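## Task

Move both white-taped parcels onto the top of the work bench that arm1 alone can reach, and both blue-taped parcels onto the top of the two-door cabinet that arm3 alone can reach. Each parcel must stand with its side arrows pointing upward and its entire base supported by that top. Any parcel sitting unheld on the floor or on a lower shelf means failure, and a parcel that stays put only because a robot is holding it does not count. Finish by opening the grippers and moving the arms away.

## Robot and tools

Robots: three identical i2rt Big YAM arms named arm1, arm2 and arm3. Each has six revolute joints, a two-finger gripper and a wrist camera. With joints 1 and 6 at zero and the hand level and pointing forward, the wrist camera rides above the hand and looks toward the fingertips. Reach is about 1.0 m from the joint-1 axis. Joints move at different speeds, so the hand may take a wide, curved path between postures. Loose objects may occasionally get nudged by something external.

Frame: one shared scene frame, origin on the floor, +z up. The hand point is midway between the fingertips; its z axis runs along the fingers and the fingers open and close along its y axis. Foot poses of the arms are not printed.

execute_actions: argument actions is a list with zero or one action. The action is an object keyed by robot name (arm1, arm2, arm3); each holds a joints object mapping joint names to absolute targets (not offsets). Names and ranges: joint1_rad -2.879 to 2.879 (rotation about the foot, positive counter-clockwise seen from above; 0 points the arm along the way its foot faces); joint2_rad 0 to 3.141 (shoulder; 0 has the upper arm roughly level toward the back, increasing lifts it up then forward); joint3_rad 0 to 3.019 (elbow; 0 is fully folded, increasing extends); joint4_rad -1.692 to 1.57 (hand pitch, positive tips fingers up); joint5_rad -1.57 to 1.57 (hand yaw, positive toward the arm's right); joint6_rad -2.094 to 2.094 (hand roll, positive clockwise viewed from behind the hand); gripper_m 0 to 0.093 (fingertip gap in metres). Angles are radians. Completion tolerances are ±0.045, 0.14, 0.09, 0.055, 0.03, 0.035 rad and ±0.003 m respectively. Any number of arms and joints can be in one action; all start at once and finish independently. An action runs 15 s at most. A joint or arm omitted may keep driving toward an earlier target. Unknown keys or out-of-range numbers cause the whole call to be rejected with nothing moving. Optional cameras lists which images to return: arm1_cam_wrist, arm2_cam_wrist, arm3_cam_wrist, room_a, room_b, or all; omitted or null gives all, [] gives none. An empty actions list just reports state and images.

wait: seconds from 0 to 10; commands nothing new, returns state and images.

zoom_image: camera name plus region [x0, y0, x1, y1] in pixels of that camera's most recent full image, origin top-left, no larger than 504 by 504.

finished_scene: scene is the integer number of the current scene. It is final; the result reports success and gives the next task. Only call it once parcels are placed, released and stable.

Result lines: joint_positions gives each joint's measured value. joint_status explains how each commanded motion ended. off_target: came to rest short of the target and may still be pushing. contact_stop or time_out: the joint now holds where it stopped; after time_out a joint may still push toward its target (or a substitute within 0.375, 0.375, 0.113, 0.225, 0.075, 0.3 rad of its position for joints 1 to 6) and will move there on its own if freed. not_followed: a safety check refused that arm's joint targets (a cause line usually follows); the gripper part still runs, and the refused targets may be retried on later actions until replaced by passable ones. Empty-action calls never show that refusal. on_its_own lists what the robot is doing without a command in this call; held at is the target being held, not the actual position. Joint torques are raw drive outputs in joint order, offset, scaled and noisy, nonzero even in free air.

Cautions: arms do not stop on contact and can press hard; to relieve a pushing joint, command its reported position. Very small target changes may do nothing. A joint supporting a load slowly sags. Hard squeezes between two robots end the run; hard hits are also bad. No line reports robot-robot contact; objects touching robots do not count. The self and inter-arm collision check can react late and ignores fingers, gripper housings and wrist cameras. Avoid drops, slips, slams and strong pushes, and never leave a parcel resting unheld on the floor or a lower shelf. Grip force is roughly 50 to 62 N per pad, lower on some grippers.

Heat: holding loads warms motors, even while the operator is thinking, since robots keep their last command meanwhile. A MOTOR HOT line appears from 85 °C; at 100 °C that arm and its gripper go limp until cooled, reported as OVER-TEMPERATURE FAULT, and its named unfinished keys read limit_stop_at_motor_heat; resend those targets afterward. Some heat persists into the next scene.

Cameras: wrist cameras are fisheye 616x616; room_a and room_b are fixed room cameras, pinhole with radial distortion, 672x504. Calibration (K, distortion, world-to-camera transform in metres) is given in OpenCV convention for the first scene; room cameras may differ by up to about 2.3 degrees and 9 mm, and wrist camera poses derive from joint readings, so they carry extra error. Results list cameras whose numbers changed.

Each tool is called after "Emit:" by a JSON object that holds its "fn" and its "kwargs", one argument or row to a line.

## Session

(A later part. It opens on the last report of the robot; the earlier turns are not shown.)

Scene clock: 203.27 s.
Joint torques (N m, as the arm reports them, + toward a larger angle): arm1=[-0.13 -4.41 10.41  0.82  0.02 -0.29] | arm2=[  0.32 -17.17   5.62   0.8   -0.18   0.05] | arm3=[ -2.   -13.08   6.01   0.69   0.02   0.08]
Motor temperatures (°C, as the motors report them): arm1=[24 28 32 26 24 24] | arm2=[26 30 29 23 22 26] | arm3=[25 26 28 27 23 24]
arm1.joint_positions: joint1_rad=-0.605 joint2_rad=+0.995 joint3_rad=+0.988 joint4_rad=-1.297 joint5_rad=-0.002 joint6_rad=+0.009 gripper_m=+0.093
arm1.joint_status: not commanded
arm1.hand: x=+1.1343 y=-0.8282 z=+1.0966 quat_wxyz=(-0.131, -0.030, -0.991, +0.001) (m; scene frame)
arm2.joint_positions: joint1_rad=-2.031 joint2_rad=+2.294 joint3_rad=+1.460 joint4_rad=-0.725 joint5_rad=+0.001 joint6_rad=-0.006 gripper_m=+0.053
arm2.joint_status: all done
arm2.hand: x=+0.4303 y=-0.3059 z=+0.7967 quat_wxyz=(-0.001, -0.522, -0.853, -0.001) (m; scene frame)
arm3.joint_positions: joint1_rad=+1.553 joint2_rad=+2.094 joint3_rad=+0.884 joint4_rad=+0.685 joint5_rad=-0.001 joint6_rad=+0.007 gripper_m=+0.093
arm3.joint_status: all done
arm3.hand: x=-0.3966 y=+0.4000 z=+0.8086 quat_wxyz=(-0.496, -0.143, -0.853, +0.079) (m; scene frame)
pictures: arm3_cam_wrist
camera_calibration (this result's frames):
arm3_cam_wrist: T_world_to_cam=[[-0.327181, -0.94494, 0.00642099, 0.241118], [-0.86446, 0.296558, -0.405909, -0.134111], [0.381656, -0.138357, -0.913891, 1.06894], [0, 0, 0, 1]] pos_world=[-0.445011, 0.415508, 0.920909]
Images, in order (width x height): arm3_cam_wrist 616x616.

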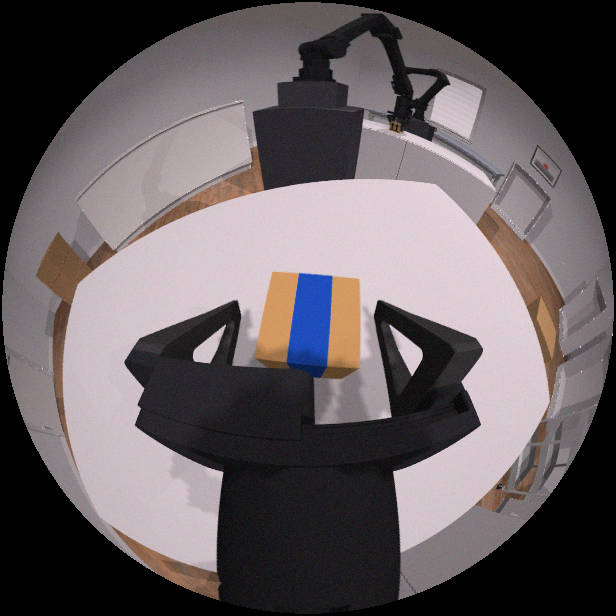

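Emit:
{"fn": "execute_actions", "kwargs": {
  "actions": [
    {"arm2":{"joints":{"joint2_rad":2.29,"gripper_m":0.093}},"arm3":{"joints":{"joint2_rad":2.145,"joint4_rad":0.735}}}
  ],
  "cameras": []
}}

Emit:
{"fn": "execute_actions", "kwargs": {
  "actions": [
    {"arm2":{"joints":{"joint2_rad":1.9}},"arm3":{"joints":{"gripper_m":0.03}}}
  ],
  "cameras": ["arm3_cam_wrist"]
}}

Scene clock: 207.63 s.
Joint torques (N m, as the arm reports them, + toward a larger angle): arm1=[ 0.08 -4.8  10.53  0.75  0.01 -0.27] | arm2=[  0.15 -21.24   5.35   0.91  -0.18   0.02] | arm3=[ -1.88 -13.31   5.74   1.88   0.01   0.08]
Motor temperatures (°C, as the motors report them): arm1=[24 28 32 26 24 24] | arm2=[26 29 29 23 22 26] | arm3=[25 26 28 27 23 24]
arm1.joint_positions: joint1_rad=-0.605 joint2_rad=+0.995 joint3_rad=+0.988 joint4_rad=-1.297 joint5_rad=-0.002 joint6_rad=+0.009 gripper_m=+0.093
arm1.joint_status: not commanded
arm1.hand: x=+1.1343 y=-0.8282 z=+1.0966 quat_wxyz=(-0.131, -0.030, -0.991, +0.001) (m; scene frame)
arm2.joint_positions: joint1_rad=-2.031 joint2_rad=+2.294 joint3_rad=+1.460 joint4_rad=-0.725 joint5_rad=+0.001 joint6_rad=-0.006 gripper_m=+0.093
arm2.joint_status: all done
arm2.hand: x=+0.4303 y=-0.3059 z=+0.7967 quat_wxyz=(-0.001, -0.522, -0.853, -0.001) (m; scene frame)
arm3.joint_positions: joint1_rad=+1.553 joint2_rad=+2.125 joint3_rad=+0.884 joint4_rad=+0.714 joint5_rad=-0.001 joint6_rad=+0.007 gripper_m=+0.093
arm3.joint_status: all done
arm3.hand: x=-0.3989 y=+0.4008 z=+0.7962 quat_wxyz=(-0.495, -0.143, -0.853, +0.079) (m; scene frame)
pictures: none
No camera images: the call's "cameras" was empty. Leave "cameras" out to get every camera's image.

Scene clock: 209.00 s.
Joint torques (N m, as the arm reports them, + toward a larger angle): arm1=[ 0.03 -4.68 10.43  0.84  0.   -0.3 ] | arm2=[  0.06 -17.88   8.23   1.68  -0.17   0.03] | arm3=[ -1.92 -13.11   5.79   1.88   0.     0.08]
Motor temperatures (°C, as the motors report them): arm1=[24 28 32 26 24 24] | arm2=[26 29 29 23 22 26] | arm3=[25 26 28 27 23 24]
arm1.joint_positions: joint1_rad=-0.605 joint2_rad=+0.995 joint3_rad=+0.988 joint4_rad=-1.297 joint5_rad=-0.002 joint6_rad=+0.009 gripper_m=+0.093
arm1.joint_status: not commanded
arm1.hand: x=+1.1343 y=-0.8282 z=+1.0966 quat_wxyz=(-0.131, -0.030, -0.991, +0.001) (m; scene frame)
arm2.joint_positions: joint1_rad=-2.031 joint2_rad=+1.879 joint3_rad=+1.460 joint4_rad=-0.725 joint5_rad=+0.001 joint6_rad=-0.006 gripper_m=+0.093
arm2.joint_status: all done
arm2.hand: x=+0.4618 y=-0.3707 z=+1.0467 quat_wxyz=(-0.176, -0.511, -0.834, +0.108) (m; scene frame)
arm3.joint_positions: joint1_rad=+1.553 joint2_rad=+2.125 joint3_rad=+0.884 joint4_rad=+0.714 joint5_rad=-0.001 joint6_rad=+0.007 gripper_m=+0.049
arm3.joint_status: gripper_m off_target (ended at +0.049, target +0.030)
arm3.hand: x=-0.3989 y=+0.4008 z=+0.7962 quat_wxyz=(-0.495, -0.143, -0.853, +0.079) (m; scene frame)
pictures: arm3_cam_wrist
camera_calibration (this result's frames):
arm3_cam_wrist: T_world_to_cam=[[-0.327166, -0.944945, 0.0064384, 0.241182], [-0.865339, 0.296853, -0.403816, -0.143464], [0.379673, -0.137686, -0.914817, 1.0582], [0, 0, 0, 1]] pos_world=[-0.447009, 0.416191, 0.908577]
Images, in order (width x height): arm3_cam_wrist 616x616.

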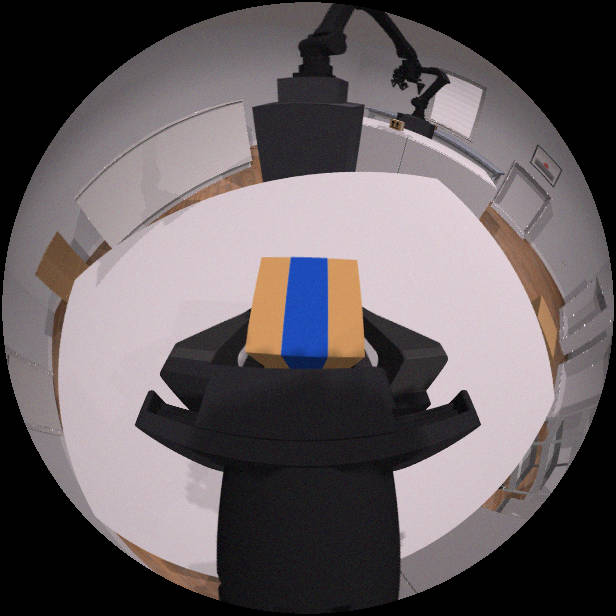

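Emit:
{"fn": "execute_actions", "kwargs": {
  "actions": [
    {"arm2":{"joints":{"joint1_rad":0.3,"joint2_rad":1.0,"joint3_rad":1.0,"joint4_rad":-1.3}},"arm3":{"joints":{"joint2_rad":1.6,"joint3_rad":1.2,"joint4_rad":0.0}}}
  ],
  "cameras": []
}}

Emit:
{"fn": "execute_actions", "kwargs": {
  "actions": [
    {"arm1":{"joints":{"joint1_rad":1.665,"joint2_rad":2.07,"joint3_rad":1.8,"joint4_rad":-1.23,"joint6_rad":0.24}},"arm3":{"joints":{"joint1_rad":-1.25,"joint2_rad":2.1,"joint3_rad":1.9,"joint4_rad":-1.63}}}
  ],
  "cameras": ["arm1_cam_wrist","arm3_cam_wrist","room_a"]
}}

Scene clock: 215.63 s.
Joint torques (N m, as the arm reports them, + toward a larger angle): arm1=[-0.44 -4.81 10.36  0.77  0.02 -0.27] | arm2=[-0.46 -5.97  7.34 -0.07 -0.1   0.01] | arm3=[ -1.87 -13.22   9.     0.96  -0.01   0.07]
Motor temperatures (°C, as the motors report them): arm1=[24 27 32 26 24 24] | arm2=[26 29 30 23 22 26] | arm3=[25 26 28 27 23 24]
arm1.joint_positions: joint1_rad=-0.605 joint2_rad=+0.995 joint3_rad=+0.988 joint4_rad=-1.297 joint5_rad=-0.002 joint6_rad=+0.009 gripper_m=+0.093
arm1.joint_status: not commanded
arm1.hand: x=+1.1343 y=-0.8282 z=+1.0966 quat_wxyz=(-0.131, -0.030, -0.991, +0.001) (m; scene frame)
arm2.joint_positions: joint1_rad=+0.296 joint2_rad=+1.005 joint3_rad=+1.012 joint4_rad=-1.282 joint5_rad=-0.001 joint6_rad=-0.006 gripper_m=+0.093
arm2.joint_status: all done
arm2.hand: x=+0.2824 y=+0.5198 z=+1.2199 quat_wxyz=(-0.123, +0.569, -0.808, -0.090) (m; scene frame)
arm3.joint_positions: joint1_rad=+1.553 joint2_rad=+1.598 joint3_rad=+1.195 joint4_rad=+0.009 joint5_rad=-0.001 joint6_rad=+0.007 gripper_m=+0.049
arm3.joint_status: all done
arm3.hand: x=-0.3409 y=+0.3810 z=+1.1275 quat_wxyz=(-0.550, -0.137, -0.819, +0.088) (m; scene frame)
pictures: none
No camera images: the call's "cameras" was empty. Leave "cameras" out to get every camera's image.

Scene clock: 218.30 s.
Joint torques (N m, as the arm reports them, + toward a larger angle): arm1=[ -1.12 -22.6   11.5    0.03  -0.02  -0.06] | arm2=[-0.54 -5.76  7.31 -0.13 -0.06  0.03] | arm3=[ -0.11 -20.     8.89  -1.06  -0.14   0.08]
Motor temperatures (°C, as the motors report them): arm1=[24 28 32 26 24 24] | arm2=[26 29 30 23 22 26] | arm3=[25 26 28 27 23 24]
arm1.joint_positions: joint1_rad=+1.674 joint2_rad=+2.109 joint3_rad=+1.765 joint4_rad=-1.221 joint5_rad=-0.001 joint6_rad=+0.229 gripper_m=+0.093
arm1.joint_status: all done
arm1.hand: x=+0.4272 y=-0.3075 z=+0.9014 quat_wxyz=(+0.000, +0.841, -0.541, -0.005) (m; scene frame)
arm2.joint_positions: joint1_rad=+0.296 joint2_rad=+1.005 joint3_rad=+1.012 joint4_rad=-1.282 joint5_rad=-0.001 joint6_rad=-0.006 gripper_m=+0.093
arm2.joint_status: not commanded
arm2.hand: x=+0.2824 y=+0.5198 z=+1.2199 quat_wxyz=(-0.123, +0.569, -0.808, -0.090) (m; scene frame)
arm3.joint_positions: joint1_rad=-1.259 joint2_rad=+2.112 joint3_rad=+1.878 joint4_rad=-1.616 joint5_rad=+0.002 joint6_rad=+0.006 gripper_m=+0.049
arm3.joint_status: all done
arm3.hand: x=-1.5613 y=+0.5966 z=+0.9522 quat_wxyz=(+0.001, -0.990, +0.001, -0.143) (m; scene frame)
pictures: arm1_cam_wrist, arm3_cam_wrist, room_a
camera_calibration (this result's frames):
arm1_cam_wrist: T_world_to_cam=[[0.910481, 0.413211, -0.0167896, -0.24267], [0.34439, -0.735113, 0.583956, -0.894338], [0.228955, -0.537463, -0.811612, 0.59273], [0, 0, 0, 1]] pos_world=[0.393239, -0.238595, 0.999246]
arm3_cam_wrist: T_world_to_cam=[[-0.0107199, 0.99989, 0.0102789, -0.624999], [0.605065, -0.00169774, 0.796175, 0.186732], [0.796104, 0.0147543, -0.60498, 1.93339], [0, 0, 0, 1]] pos_world=[-1.65886, 0.596721, 1.02741]
Images, in order (width x height): arm1_cam_wrist 616x616, arm3_cam_wrist 616x616, room_a 672x504.

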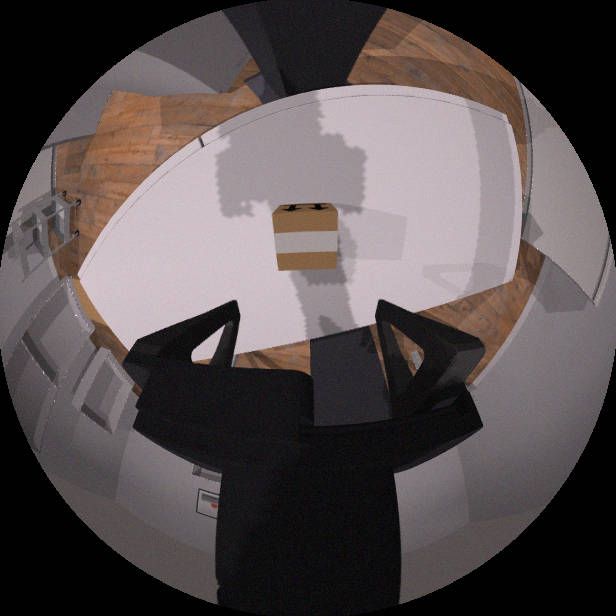

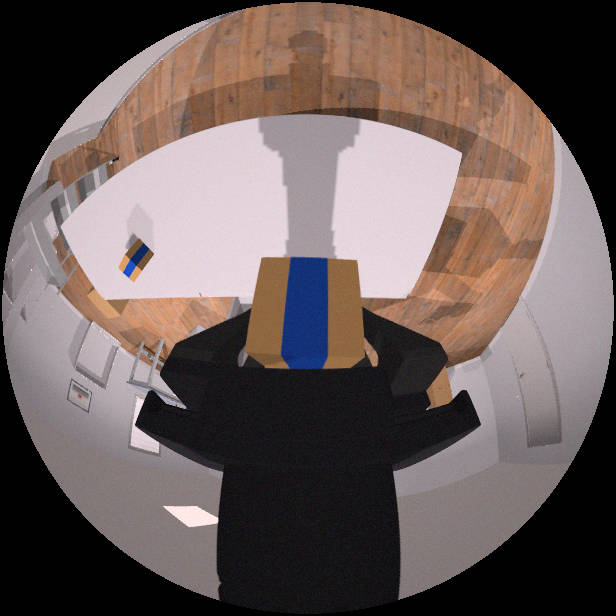

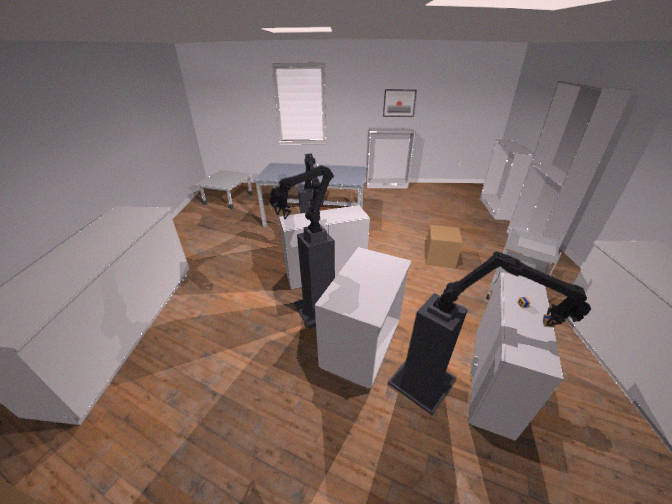

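Emit:
{"fn": "execute_actions", "kwargs": {
  "actions": [
    {"arm1":{"joints":{"joint2_rad":2.25,"joint4_rad":-1.06,"joint6_rad":0.19}},"arm3":{"joints":{"joint2_rad":2.33}}}
  ],
  "cameras": ["arm1_cam_wrist","arm3_cam_wrist"]
}}

Scene clock: 222.97 s.
Joint torques (N m, as the arm reports them, + toward a larger angle): arm1=[ -1.09 -22.78  10.6    0.77  -0.03  -0.33] | arm2=[-0.12 -5.85  7.38 -0.02 -0.09  0.04] | arm3=[ -0.41 -20.62   7.91  -1.39  -0.13   0.09]
Motor temperatures (°C, as the motors report them): arm1=[24 28 33 26 24 24] | arm2=[26 29 30 23 22 26] | arm3=[25 27 29 27 23 24]
arm1.joint_positions: joint1_rad=+1.674 joint2_rad=+2.271 joint3_rad=+1.770 joint4_rad=-1.069 joint5_rad=-0.001 joint6_rad=+0.201 gripper_m=+0.093
arm1.joint_status: all done
arm1.hand: x=+0.4159 y=-0.2934 z=+0.8024 quat_wxyz=(+0.001, +0.848, -0.530, -0.003) (m; scene frame)
arm2.joint_positions: joint1_rad=+0.296 joint2_rad=+1.005 joint3_rad=+1.012 joint4_rad=-1.282 joint5_rad=-0.001 joint6_rad=-0.006 gripper_m=+0.093
arm2.joint_status: not commanded
arm2.hand: x=+0.2824 y=+0.5198 z=+1.2199 quat_wxyz=(-0.123, +0.569, -0.808, -0.090) (m; scene frame)
arm3.joint_positions: joint1_rad=-1.259 joint2_rad=+2.334 joint3_rad=+1.878 joint4_rad=-1.618 joint5_rad=+0.002 joint6_rad=+0.006 gripper_m=+0.049
arm3.joint_status: all done
arm3.hand: x=-1.5387 y=+0.5965 z=+0.8308 quat_wxyz=(+0.002, -0.968, +0.000, -0.252) (m; scene frame)
pictures: arm1_cam_wrist, arm3_cam_wrist
camera_calibration (this result's frames):
arm1_cam_wrist: T_world_to_cam=[[0.898834, 0.438013, -0.0155626, -0.228764], [0.362608, -0.723214, 0.587773, -0.829424], [0.246197, -0.533953, -0.808876, 0.51427], [0, 0, 0, 1]] pos_world=[0.379765, -0.225054, 0.899933]
arm3_cam_wrist: T_world_to_cam=[[-0.0131554, 0.999877, 0.0085002, -0.625685], [0.41351, -0.00229979, 0.910497, -0.119617], [0.910405, 0.0154929, -0.413429, 1.85828], [0, 0, 0, 1]] pos_world=[-1.65055, 0.596543, 0.882495]
Images, in order (width x height): arm1_cam_wrist 616x616, arm3_cam_wrist 616x616.

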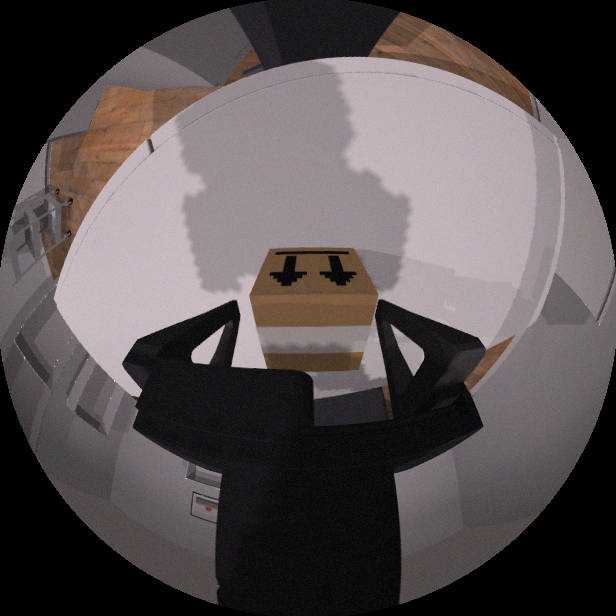

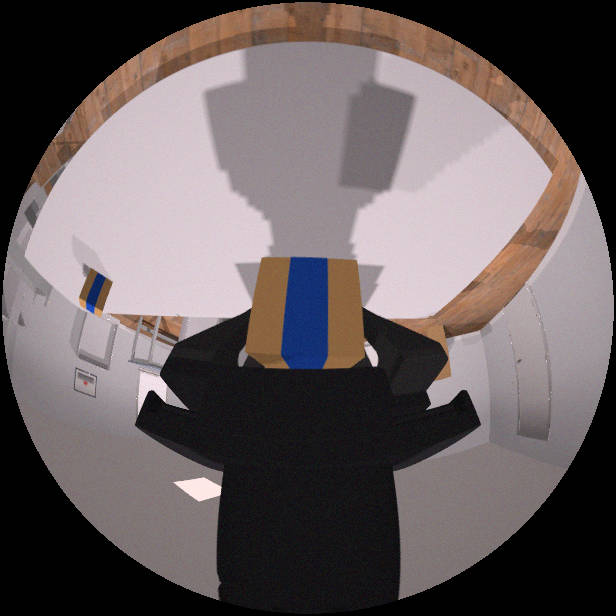

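Arm1 slightly lower for a better grip.

Emit:
{"fn": "execute_actions", "kwargs": {
  "actions": [
    {"arm1":{"joints":{"joint2_rad":2.315,"joint4_rad":-1.03}},"arm3":{"joints":{"joint2_rad":2.39,"joint4_rad":-1.59}}}
  ],
  "cameras": []
}}

Emit:
{"fn": "execute_actions", "kwargs": {
  "actions": [
    {"arm1":{"joints":{"gripper_m":0.03}},"arm3":{"joints":{"joint2_rad":2.42,"joint4_rad":-1.57}}}
  ],
  "cameras": ["arm1_cam_wrist","arm3_cam_wrist"]
}}

Scene clock: 227.50 s.
Joint torques (N m, as the arm reports them, + toward a larger angle): arm1=[ -1.56 -19.52  10.38   0.68  -0.02  -0.27] | arm2=[ 0.07 -6.06  7.33  0.01 -0.1   0.03] | arm3=[ -0.37 -18.91   7.79  -0.62  -0.13   0.09]
Motor temperatures (°C, as the motors report them): arm1=[24 29 33 26 24 24] | arm2=[26 28 30 23 22 26] | arm3=[25 27 29 27 23 24]
arm1.joint_positions: joint1_rad=+1.674 joint2_rad=+2.300 joint3_rad=+1.770 joint4_rad=-1.038 joint5_rad=-0.001 joint6_rad=+0.201 gripper_m=+0.093
arm1.joint_status: all done
arm1.hand: x=+0.4143 y=-0.2914 z=+0.7845 quat_wxyz=(+0.000, +0.848, -0.529, -0.004) (m; scene frame)
arm2.joint_positions: joint1_rad=+0.296 joint2_rad=+1.005 joint3_rad=+1.012 joint4_rad=-1.282 joint5_rad=-0.001 joint6_rad=-0.006 gripper_m=+0.093
arm2.joint_status: not commanded
arm2.hand: x=+0.2824 y=+0.5198 z=+1.2199 quat_wxyz=(-0.123, +0.569, -0.808, -0.090) (m; scene frame)
arm3.joint_positions: joint1_rad=-1.259 joint2_rad=+2.369 joint3_rad=+1.878 joint4_rad=-1.602 joint5_rad=+0.002 joint6_rad=+0.006 gripper_m=+0.049
arm3.joint_status: all done
arm3.hand: x=-1.5362 y=+0.5965 z=+0.8101 quat_wxyz=(+0.002, -0.965, +0.000, -0.261) (m; scene frame)
pictures: none
No camera images: the call's "cameras" was empty. Leave "cameras" out to get every camera's image.

Scene clock: 228.23 s.
Joint torques (N m, as the arm reports them, + toward a larger angle): arm1=[ -1.25 -19.07  10.39   0.67  -0.03  -0.29] | arm2=[-0.36 -5.94  7.37 -0.11 -0.13  0.02] | arm3=[ -0.38 -18.66   7.58  -0.63  -0.13   0.09]
Motor temperatures (°C, as the motors report them): arm1=[24 29 33 26 24 24] | arm2=[26 28 30 23 22 26] | arm3=[25 27 29 27 23 24]
arm1.joint_positions: joint1_rad=+1.674 joint2_rad=+2.300 joint3_rad=+1.770 joint4_rad=-1.038 joint5_rad=+0.000 joint6_rad=+0.200 gripper_m=+0.053
arm1.joint_status: gripper_m off_target (ended at +0.053, target +0.030)
arm1.hand: x=+0.4146 y=-0.2912 z=+0.7845 quat_wxyz=(+0.000, +0.848, -0.529, -0.004) (m; scene frame)
arm2.joint_positions: joint1_rad=+0.296 joint2_rad=+1.005 joint3_rad=+1.012 joint4_rad=-1.282 joint5_rad=-0.001 joint6_rad=-0.006 gripper_m=+0.093
arm2.joint_status: not commanded
arm2.hand: x=+0.2824 y=+0.5198 z=+1.2199 quat_wxyz=(-0.123, +0.569, -0.808, -0.090) (m; scene frame)
arm3.joint_positions: joint1_rad=-1.259 joint2_rad=+2.397 joint3_rad=+1.878 joint4_rad=-1.582 joint5_rad=+0.002 joint6_rad=+0.006 gripper_m=+0.049
arm3.joint_status: all done
arm3.hand: x=-1.5350 y=+0.5965 z=+0.7926 quat_wxyz=(+0.002, -0.964, +0.000, -0.265) (m; scene frame)
pictures: arm1_cam_wrist, arm3_cam_wrist
camera_calibration (this result's frames):
arm1_cam_wrist: T_world_to_cam=[[0.898483, 0.438734, -0.0154986, -0.228549], [0.36402, -0.724814, 0.584922, -0.815647], [0.245392, -0.531184, -0.810942, 0.504002], [0, 0, 0, 1]] pos_world=[0.378582, -0.223202, 0.882264]
arm3_cam_wrist: T_world_to_cam=[[-0.0134218, 0.999876, 0.00824899, -0.62548], [0.388701, -0.00238352, 0.921361, -0.133014], [0.921266, 0.0155727, -0.388621, 1.83614], [0, 0, 0, 1]] pos_world=[-1.64826, 0.596492, 0.841275]
Images, in order (width x height): arm1_cam_wrist 616x616, arm3_cam_wrist 616x616.

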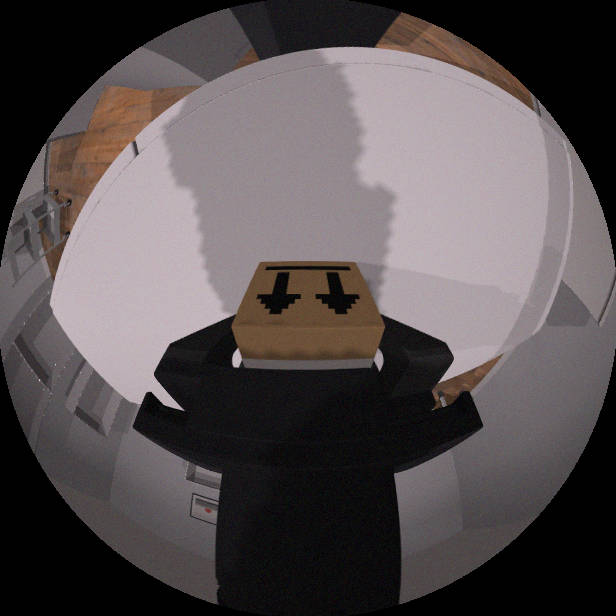

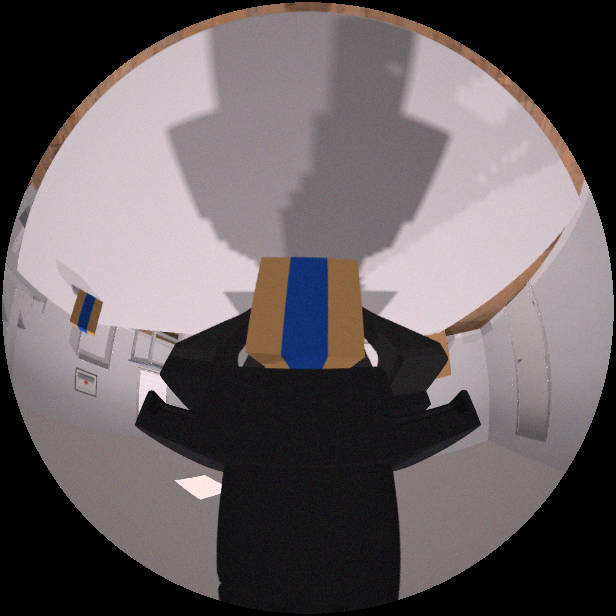

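Emit:
{"fn": "execute_actions", "kwargs": {
  "actions": [
    {"arm1":{"joints":{"joint2_rad":1.95,"joint4_rad":-1.35}},"arm3":{"joints":{"joint2_rad":2.45,"joint4_rad":-1.54}}}
  ],
  "cameras": []
}}

Emit:
{"fn": "execute_actions", "kwargs": {
  "actions": [
    {"arm1":{"joints":{"joint1_rad":-1.95,"joint6_rad":0}},"arm3":{"joints":{"joint2_rad":2.475,"joint4_rad":-1.52}}}
  ],
  "cameras": ["arm3_cam_wrist"]
}}

Scene clock: 236.90 s.
Joint torques (N m, as the arm reports them, + toward a larger angle): arm1=[ -1.34 -18.08  10.52   0.21  -0.03  -0.29] | arm2=[-0.29 -5.74  7.33 -0.06 -0.09  0.03] | arm3=[ -0.37 -17.65   7.6   -0.55  -0.11   0.1 ]
Motor temperatures (°C, as the motors report them): arm1=[24 29 33 26 24 24] | arm2=[26 28 30 23 22 26] | arm3=[25 27 29 27 23 24]
arm1.joint_positions: joint1_rad=+1.674 joint2_rad=+1.948 joint3_rad=+1.782 joint4_rad=-1.343 joint5_rad=+0.000 joint6_rad=+0.200 gripper_m=+0.053
arm1.joint_status: all done
arm1.hand: x=+0.4395 y=-0.3224 z=+1.0042 quat_wxyz=(-0.010, +0.848, -0.529, -0.031) (m; scene frame)
arm2.joint_positions: joint1_rad=+0.296 joint2_rad=+1.005 joint3_rad=+1.012 joint4_rad=-1.282 joint5_rad=-0.001 joint6_rad=-0.006 gripper_m=+0.093
arm2.joint_status: not commanded
arm2.hand: x=+0.2824 y=+0.5198 z=+1.2199 quat_wxyz=(-0.123, +0.569, -0.808, -0.090) (m; scene frame)
arm3.joint_positions: joint1_rad=-1.259 joint2_rad=+2.415 joint3_rad=+1.878 joint4_rad=-1.553 joint5_rad=+0.001 joint6_rad=+0.004 gripper_m=+0.049
arm3.joint_status: all done
arm3.hand: x=-1.5375 y=+0.5963 z=+0.7800 quat_wxyz=(+0.001, -0.966, +0.000, -0.260) (m; scene frame)
pictures: none
No camera images: the call's "cameras" was empty. Leave "cameras" out to get every camera's image.

Scene clock: 239.87 s.
Joint torques (N m, as the arm reports them, + toward a larger angle): arm1=[  0.45 -18.55  10.49   0.36  -0.08  -0.28] | arm2=[-0.32 -5.54  7.44  0.02 -0.09  0.03] | arm3=[ -0.44 -15.74   7.61   0.05  -0.1    0.1 ]
Motor temperatures (°C, as the motors report them): arm1=[24 29 33 26 24 24] | arm2=[26 28 30 23 22 26] | arm3=[25 27 29 27 23 24]
arm1.joint_positions: joint1_rad=-1.959 joint2_rad=+1.954 joint3_rad=+1.782 joint4_rad=-1.343 joint5_rad=+0.001 joint6_rad=+0.011 gripper_m=+0.053
arm1.joint_status: all done
arm1.hand: x=+0.9149 y=-1.4194 z=+0.9972 quat_wxyz=(-0.019, -0.651, -0.759, +0.020) (m; scene frame)
arm2.joint_positions: joint1_rad=+0.296 joint2_rad=+1.005 joint3_rad=+1.012 joint4_rad=-1.282 joint5_rad=-0.001 joint6_rad=-0.006 gripper_m=+0.093
arm2.joint_status: not commanded
arm2.hand: x=+0.2824 y=+0.5198 z=+1.2199 quat_wxyz=(-0.123, +0.569, -0.808, -0.090) (m; scene frame)
arm3.joint_positions: joint1_rad=-1.259 joint2_rad=+2.415 joint3_rad=+1.878 joint4_rad=-1.553 joint5_rad=+0.001 joint6_rad=+0.004 gripper_m=+0.049
arm3.joint_status: all done
arm3.hand: x=-1.5377 y=+0.5963 z=+0.7799 quat_wxyz=(+0.001, -0.966, -0.001, -0.260) (m; scene frame)
pictures: arm3_cam_wrist
camera_calibration (this result's frames):
arm3_cam_wrist: T_world_to_cam=[[-0.0149043, 0.999867, 0.00655219, -0.626201], [0.399563, -0.0000512288, 0.916706, -0.101312], [0.916584, 0.0162809, -0.399509, 1.83448], [0, 0, 0, 1]] pos_world=[-1.65031, 0.596246, 0.829868]
Images, in order (width x height): arm3_cam_wrist 616x616.

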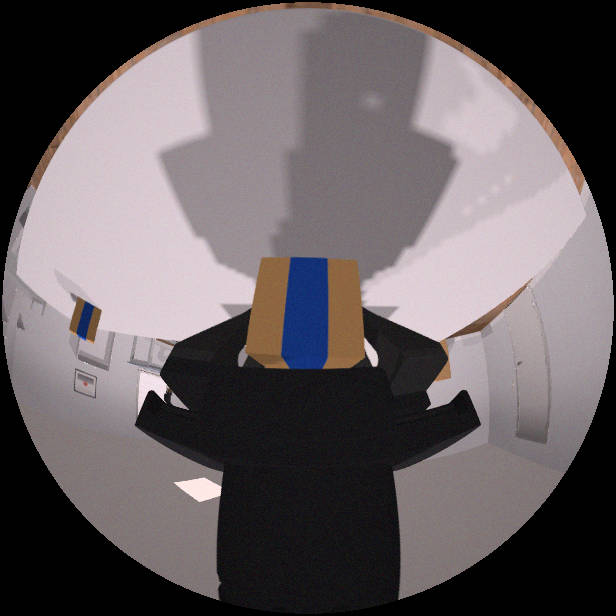

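Emit:
{"fn": "execute_actions", "kwargs": {
  "actions": [
    {"arm1":{"joints":{"joint2_rad":2.23,"joint4_rad":-1.06}},"arm3":{"joints":{"joint2_rad":2.41,"joint4_rad":-1.55,"gripper_m":0.093}}}
  ],
  "cameras": []
}}

Emit:
{"fn": "execute_actions", "kwargs": {
  "actions": [
    {"arm1":{"joints":{"joint2_rad":2.335,"joint4_rad":-1.03}},"arm3":{"joints":{"joint2_rad":1.7}}}
  ],
  "cameras": ["arm3_cam_wrist","arm1_cam_wrist"]
}}

Scene clock: 243.20 s.
Joint torques (N m, as the arm reports them, + toward a larger angle): arm1=[  0.11 -24.33  10.21   0.81  -0.1   -0.29] | arm2=[-0.42 -5.65  7.38 -0.09 -0.08  0.03] | arm3=[ -0.11 -20.98   7.6   -0.9   -0.11   0.1 ]
Motor temperatures (°C, as the motors report them): arm1=[24 30 33 26 24 24] | arm2=[26 28 30 23 22 26] | arm3=[25 27 29 27 23 24]
arm1.joint_positions: joint1_rad=-1.959 joint2_rad=+2.272 joint3_rad=+1.773 joint4_rad=-1.070 joint5_rad=+0.001 joint6_rad=+0.011 gripper_m=+0.053
arm1.joint_status: all done
arm1.hand: x=+0.9200 y=-1.4562 z=+0.7987 quat_wxyz=(+0.002, -0.651, -0.759, +0.002) (m; scene frame)
arm2.joint_positions: joint1_rad=+0.296 joint2_rad=+1.005 joint3_rad=+1.012 joint4_rad=-1.282 joint5_rad=-0.001 joint6_rad=-0.006 gripper_m=+0.093
arm2.joint_status: not commanded
arm2.hand: x=+0.2824 y=+0.5198 z=+1.2199 quat_wxyz=(-0.123, +0.569, -0.808, -0.090) (m; scene frame)
arm3.joint_positions: joint1_rad=-1.259 joint2_rad=+2.413 joint3_rad=+1.878 joint4_rad=-1.553 joint5_rad=+0.001 joint6_rad=+0.004 gripper_m=+0.093
arm3.joint_status: all done
arm3.hand: x=-1.5380 y=+0.5963 z=+0.7809 quat_wxyz=(+0.001, -0.966, -0.001, -0.259) (m; scene frame)
pictures: none
No camera images: the call's "cameras" was empty. Leave "cameras" out to get every camera's image.

Scene clock: 244.97 s.
Joint torques (N m, as the arm reports them, + toward a larger angle): arm1=[ -0.05 -18.21   9.5    0.5   -0.07  -0.28] | arm2=[-0.04 -5.5   7.37 -0.02 -0.08  0.02] | arm3=[ -0.44 -13.71   8.68   0.34  -0.11   0.1 ]
Motor temperatures (°C, as the motors report them): arm1=[24 30 32 26 24 24] | arm2=[26 28 30 23 22 26] | arm3=[25 27 29 27 23 24]
arm1.joint_positions: joint1_rad=-1.959 joint2_rad=+2.300 joint3_rad=+1.781 joint4_rad=-1.034 joint5_rad=+0.000 joint6_rad=+0.011 gripper_m=+0.053
arm1.joint_status: all done
arm1.hand: x=+0.9212 y=-1.4629 z=+0.7839 quat_wxyz=(-0.004, -0.651, -0.759, +0.007) (m; scene frame)
arm2.joint_positions: joint1_rad=+0.296 joint2_rad=+1.005 joint3_rad=+1.012 joint4_rad=-1.282 joint5_rad=-0.001 joint6_rad=-0.006 gripper_m=+0.093
arm2.joint_status: not commanded
arm2.hand: x=+0.2824 y=+0.5198 z=+1.2199 quat_wxyz=(-0.123, +0.569, -0.808, -0.090) (m; scene frame)
arm3.joint_positions: joint1_rad=-1.259 joint2_rad=+1.692 joint3_rad=+1.893 joint4_rad=-1.553 joint5_rad=+0.001 joint6_rad=+0.004 gripper_m=+0.093
arm3.joint_status: all done
arm3.hand: x=-1.5468 y=+0.5969 z=+1.1915 quat_wxyz=(-0.001, -0.994, +0.000, +0.106) (m; scene frame)
pictures: arm1_cam_wrist, arm3_cam_wrist
camera_calibration (this result's frames):
arm1_cam_wrist: T_world_to_cam=[[-0.988343, -0.152133, -0.00572711, 0.696464], [-0.127455, 0.806272, 0.577651, 0.849324], [-0.0832623, 0.571648, -0.816264, 1.67709], [0, 0, 0, 1]] pos_world=[0.936235, -1.53754, 0.882325]
arm3_cam_wrist: T_world_to_cam=[[-0.00668817, 0.999908, 0.0117929, -0.623159], [0.91212, 0.00126635, 0.409921, 0.920902], [0.409869, 0.0134982, -0.912045, 1.83587], [0, 0, 0, 1]] pos_world=[-1.59661, 0.597154, 1.30424]
Images, in order (width x height): arm1_cam_wrist 616x616, arm3_cam_wrist 616x616.

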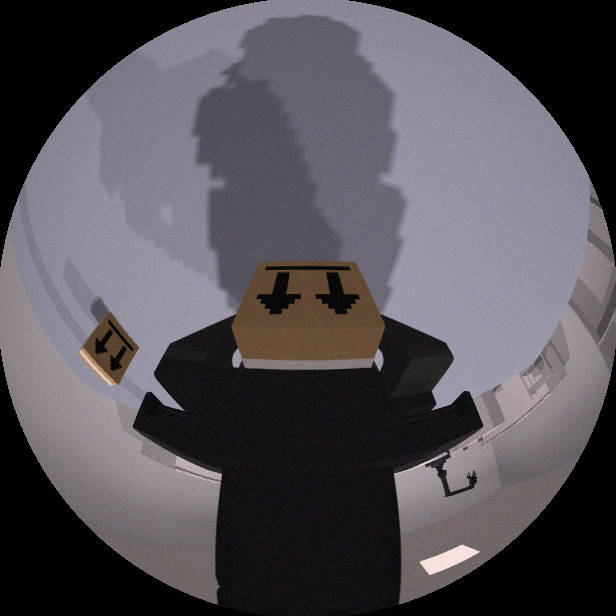

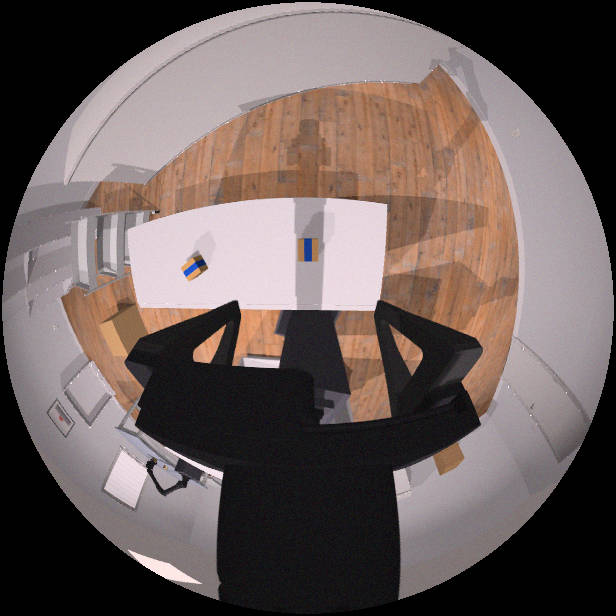

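Emit:
{"fn": "execute_actions", "kwargs": {
  "actions": [
    {"arm1":{"joints":{"joint2_rad":2.29,"gripper_m":0.093}},"arm3":{"joints":{"joint2_rad":1.2,"joint3_rad":1.2}}}
  ],
  "cameras": []
}}

Emit:
{"fn": "execute_actions", "kwargs": {
  "actions": [
    {"arm1":{"joints":{"joint2_rad":1.7}}}
  ],
  "cameras": ["room_a","room_b"]
}}

Emit:
{"fn": "zoom_image", "kwargs": {
  "camera": "room_a",
  "region": [490, 270, 580, 360]
}}

Scene clock: 249.97 s.
Joint torques (N m, as the arm reports them, + toward a larger angle): arm1=[  0.39 -21.58   9.5    0.5   -0.08  -0.28] | arm2=[-0.31 -5.61  7.32  0.   -0.07  0.04] | arm3=[-0.4  -6.99  7.93 -0.04 -0.11  0.1 ]
Motor temperatures (°C, as the motors report them): arm1=[24 30 32 26 24 24] | arm2=[26 27 30 23 22 26] | arm3=[25 27 29 27 23 24]
arm1.joint_positions: joint1_rad=-1.959 joint2_rad=+2.300 joint3_rad=+1.781 joint4_rad=-1.034 joint5_rad=+0.000 joint6_rad=+0.011 gripper_m=+0.093
arm1.joint_status: all done
arm1.hand: x=+0.9212 y=-1.4629 z=+0.7839 quat_wxyz=(-0.004, -0.651, -0.759, +0.007) (m; scene frame)
arm2.joint_positions: joint1_rad=+0.296 joint2_rad=+1.005 joint3_rad=+1.012 joint4_rad=-1.282 joint5_rad=-0.001 joint6_rad=-0.006 gripper_m=+0.093
arm2.joint_status: not commanded
arm2.hand: x=+0.2824 y=+0.5198 z=+1.2199 quat_wxyz=(-0.123, +0.569, -0.808, -0.090) (m; scene frame)
arm3.joint_positions: joint1_rad=-1.259 joint2_rad=+1.199 joint3_rad=+1.204 joint4_rad=-1.551 joint5_rad=+0.001 joint6_rad=+0.004 gripper_m=+0.093
arm3.joint_status: all done
arm3.hand: x=-1.3192 y=+0.5977 z=+1.1228 quat_wxyz=(+0.000, -1.000, +0.000, +0.009) (m; scene frame)
pictures: none
No camera images: the call's "cameras" was empty. Leave "cameras" out to get every camera's image.

Scene clock: 251.80 s.
Joint torques (N m, as the arm reports them, + toward a larger angle): arm1=[  0.12 -16.53  11.07   1.48  -0.07  -0.28] | arm2=[-0.34 -5.69  7.43 -0.08 -0.1   0.02] | arm3=[-0.41 -6.79  7.81 -0.02 -0.1   0.11]
Motor temperatures (°C, as the motors report them): arm1=[24 30 32 26 24 24] | arm2=[26 27 30 23 22 26] | arm3=[25 27 29 27 23 24]
arm1.joint_positions: joint1_rad=-1.959 joint2_rad=+1.704 joint3_rad=+1.790 joint4_rad=-1.034 joint5_rad=+0.000 joint6_rad=+0.011 gripper_m=+0.093
arm1.joint_status: all done
arm1.hand: x=+0.9237 y=-1.4661 z=+1.1807 quat_wxyz=(-0.232, -0.619, -0.724, +0.198) (m; scene frame)
arm2.joint_positions: joint1_rad=+0.296 joint2_rad=+1.005 joint3_rad=+1.012 joint4_rad=-1.282 joint5_rad=-0.001 joint6_rad=-0.006 gripper_m=+0.093
arm2.joint_status: not commanded
arm2.hand: x=+0.2824 y=+0.5198 z=+1.2199 quat_wxyz=(-0.123, +0.569, -0.808, -0.090) (m; scene frame)
arm3.joint_positions: joint1_rad=-1.259 joint2_rad=+1.199 joint3_rad=+1.204 joint4_rad=-1.551 joint5_rad=+0.001 joint6_rad=+0.004 gripper_m=+0.093
arm3.joint_status: not commanded
arm3.hand: x=-1.3192 y=+0.5977 z=+1.1228 quat_wxyz=(+0.000, -1.000, +0.000, +0.009) (m; scene frame)
pictures: room_a, room_b
Images, in order (width x height): room_a 672x504, room_b 672x504.

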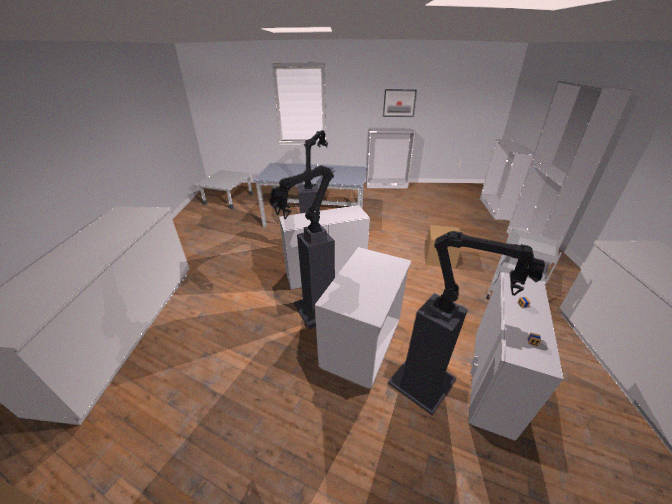

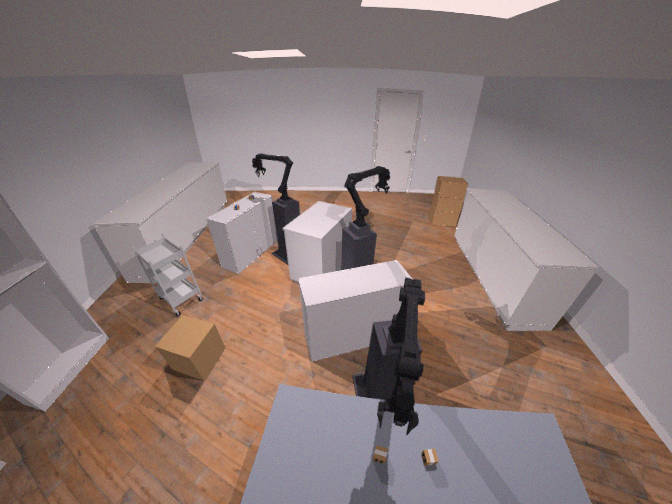

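Region (490, 270, 580, 360) of room_a's 672x504 image, scaled by 5.600, with more detail than that image has.

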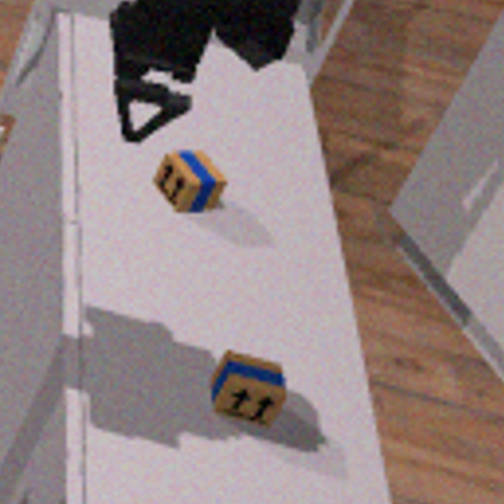

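Emit:
{"fn": "finished_scene", "kwargs": {
  "scene": 1
}}

The scene is finished: the task was done.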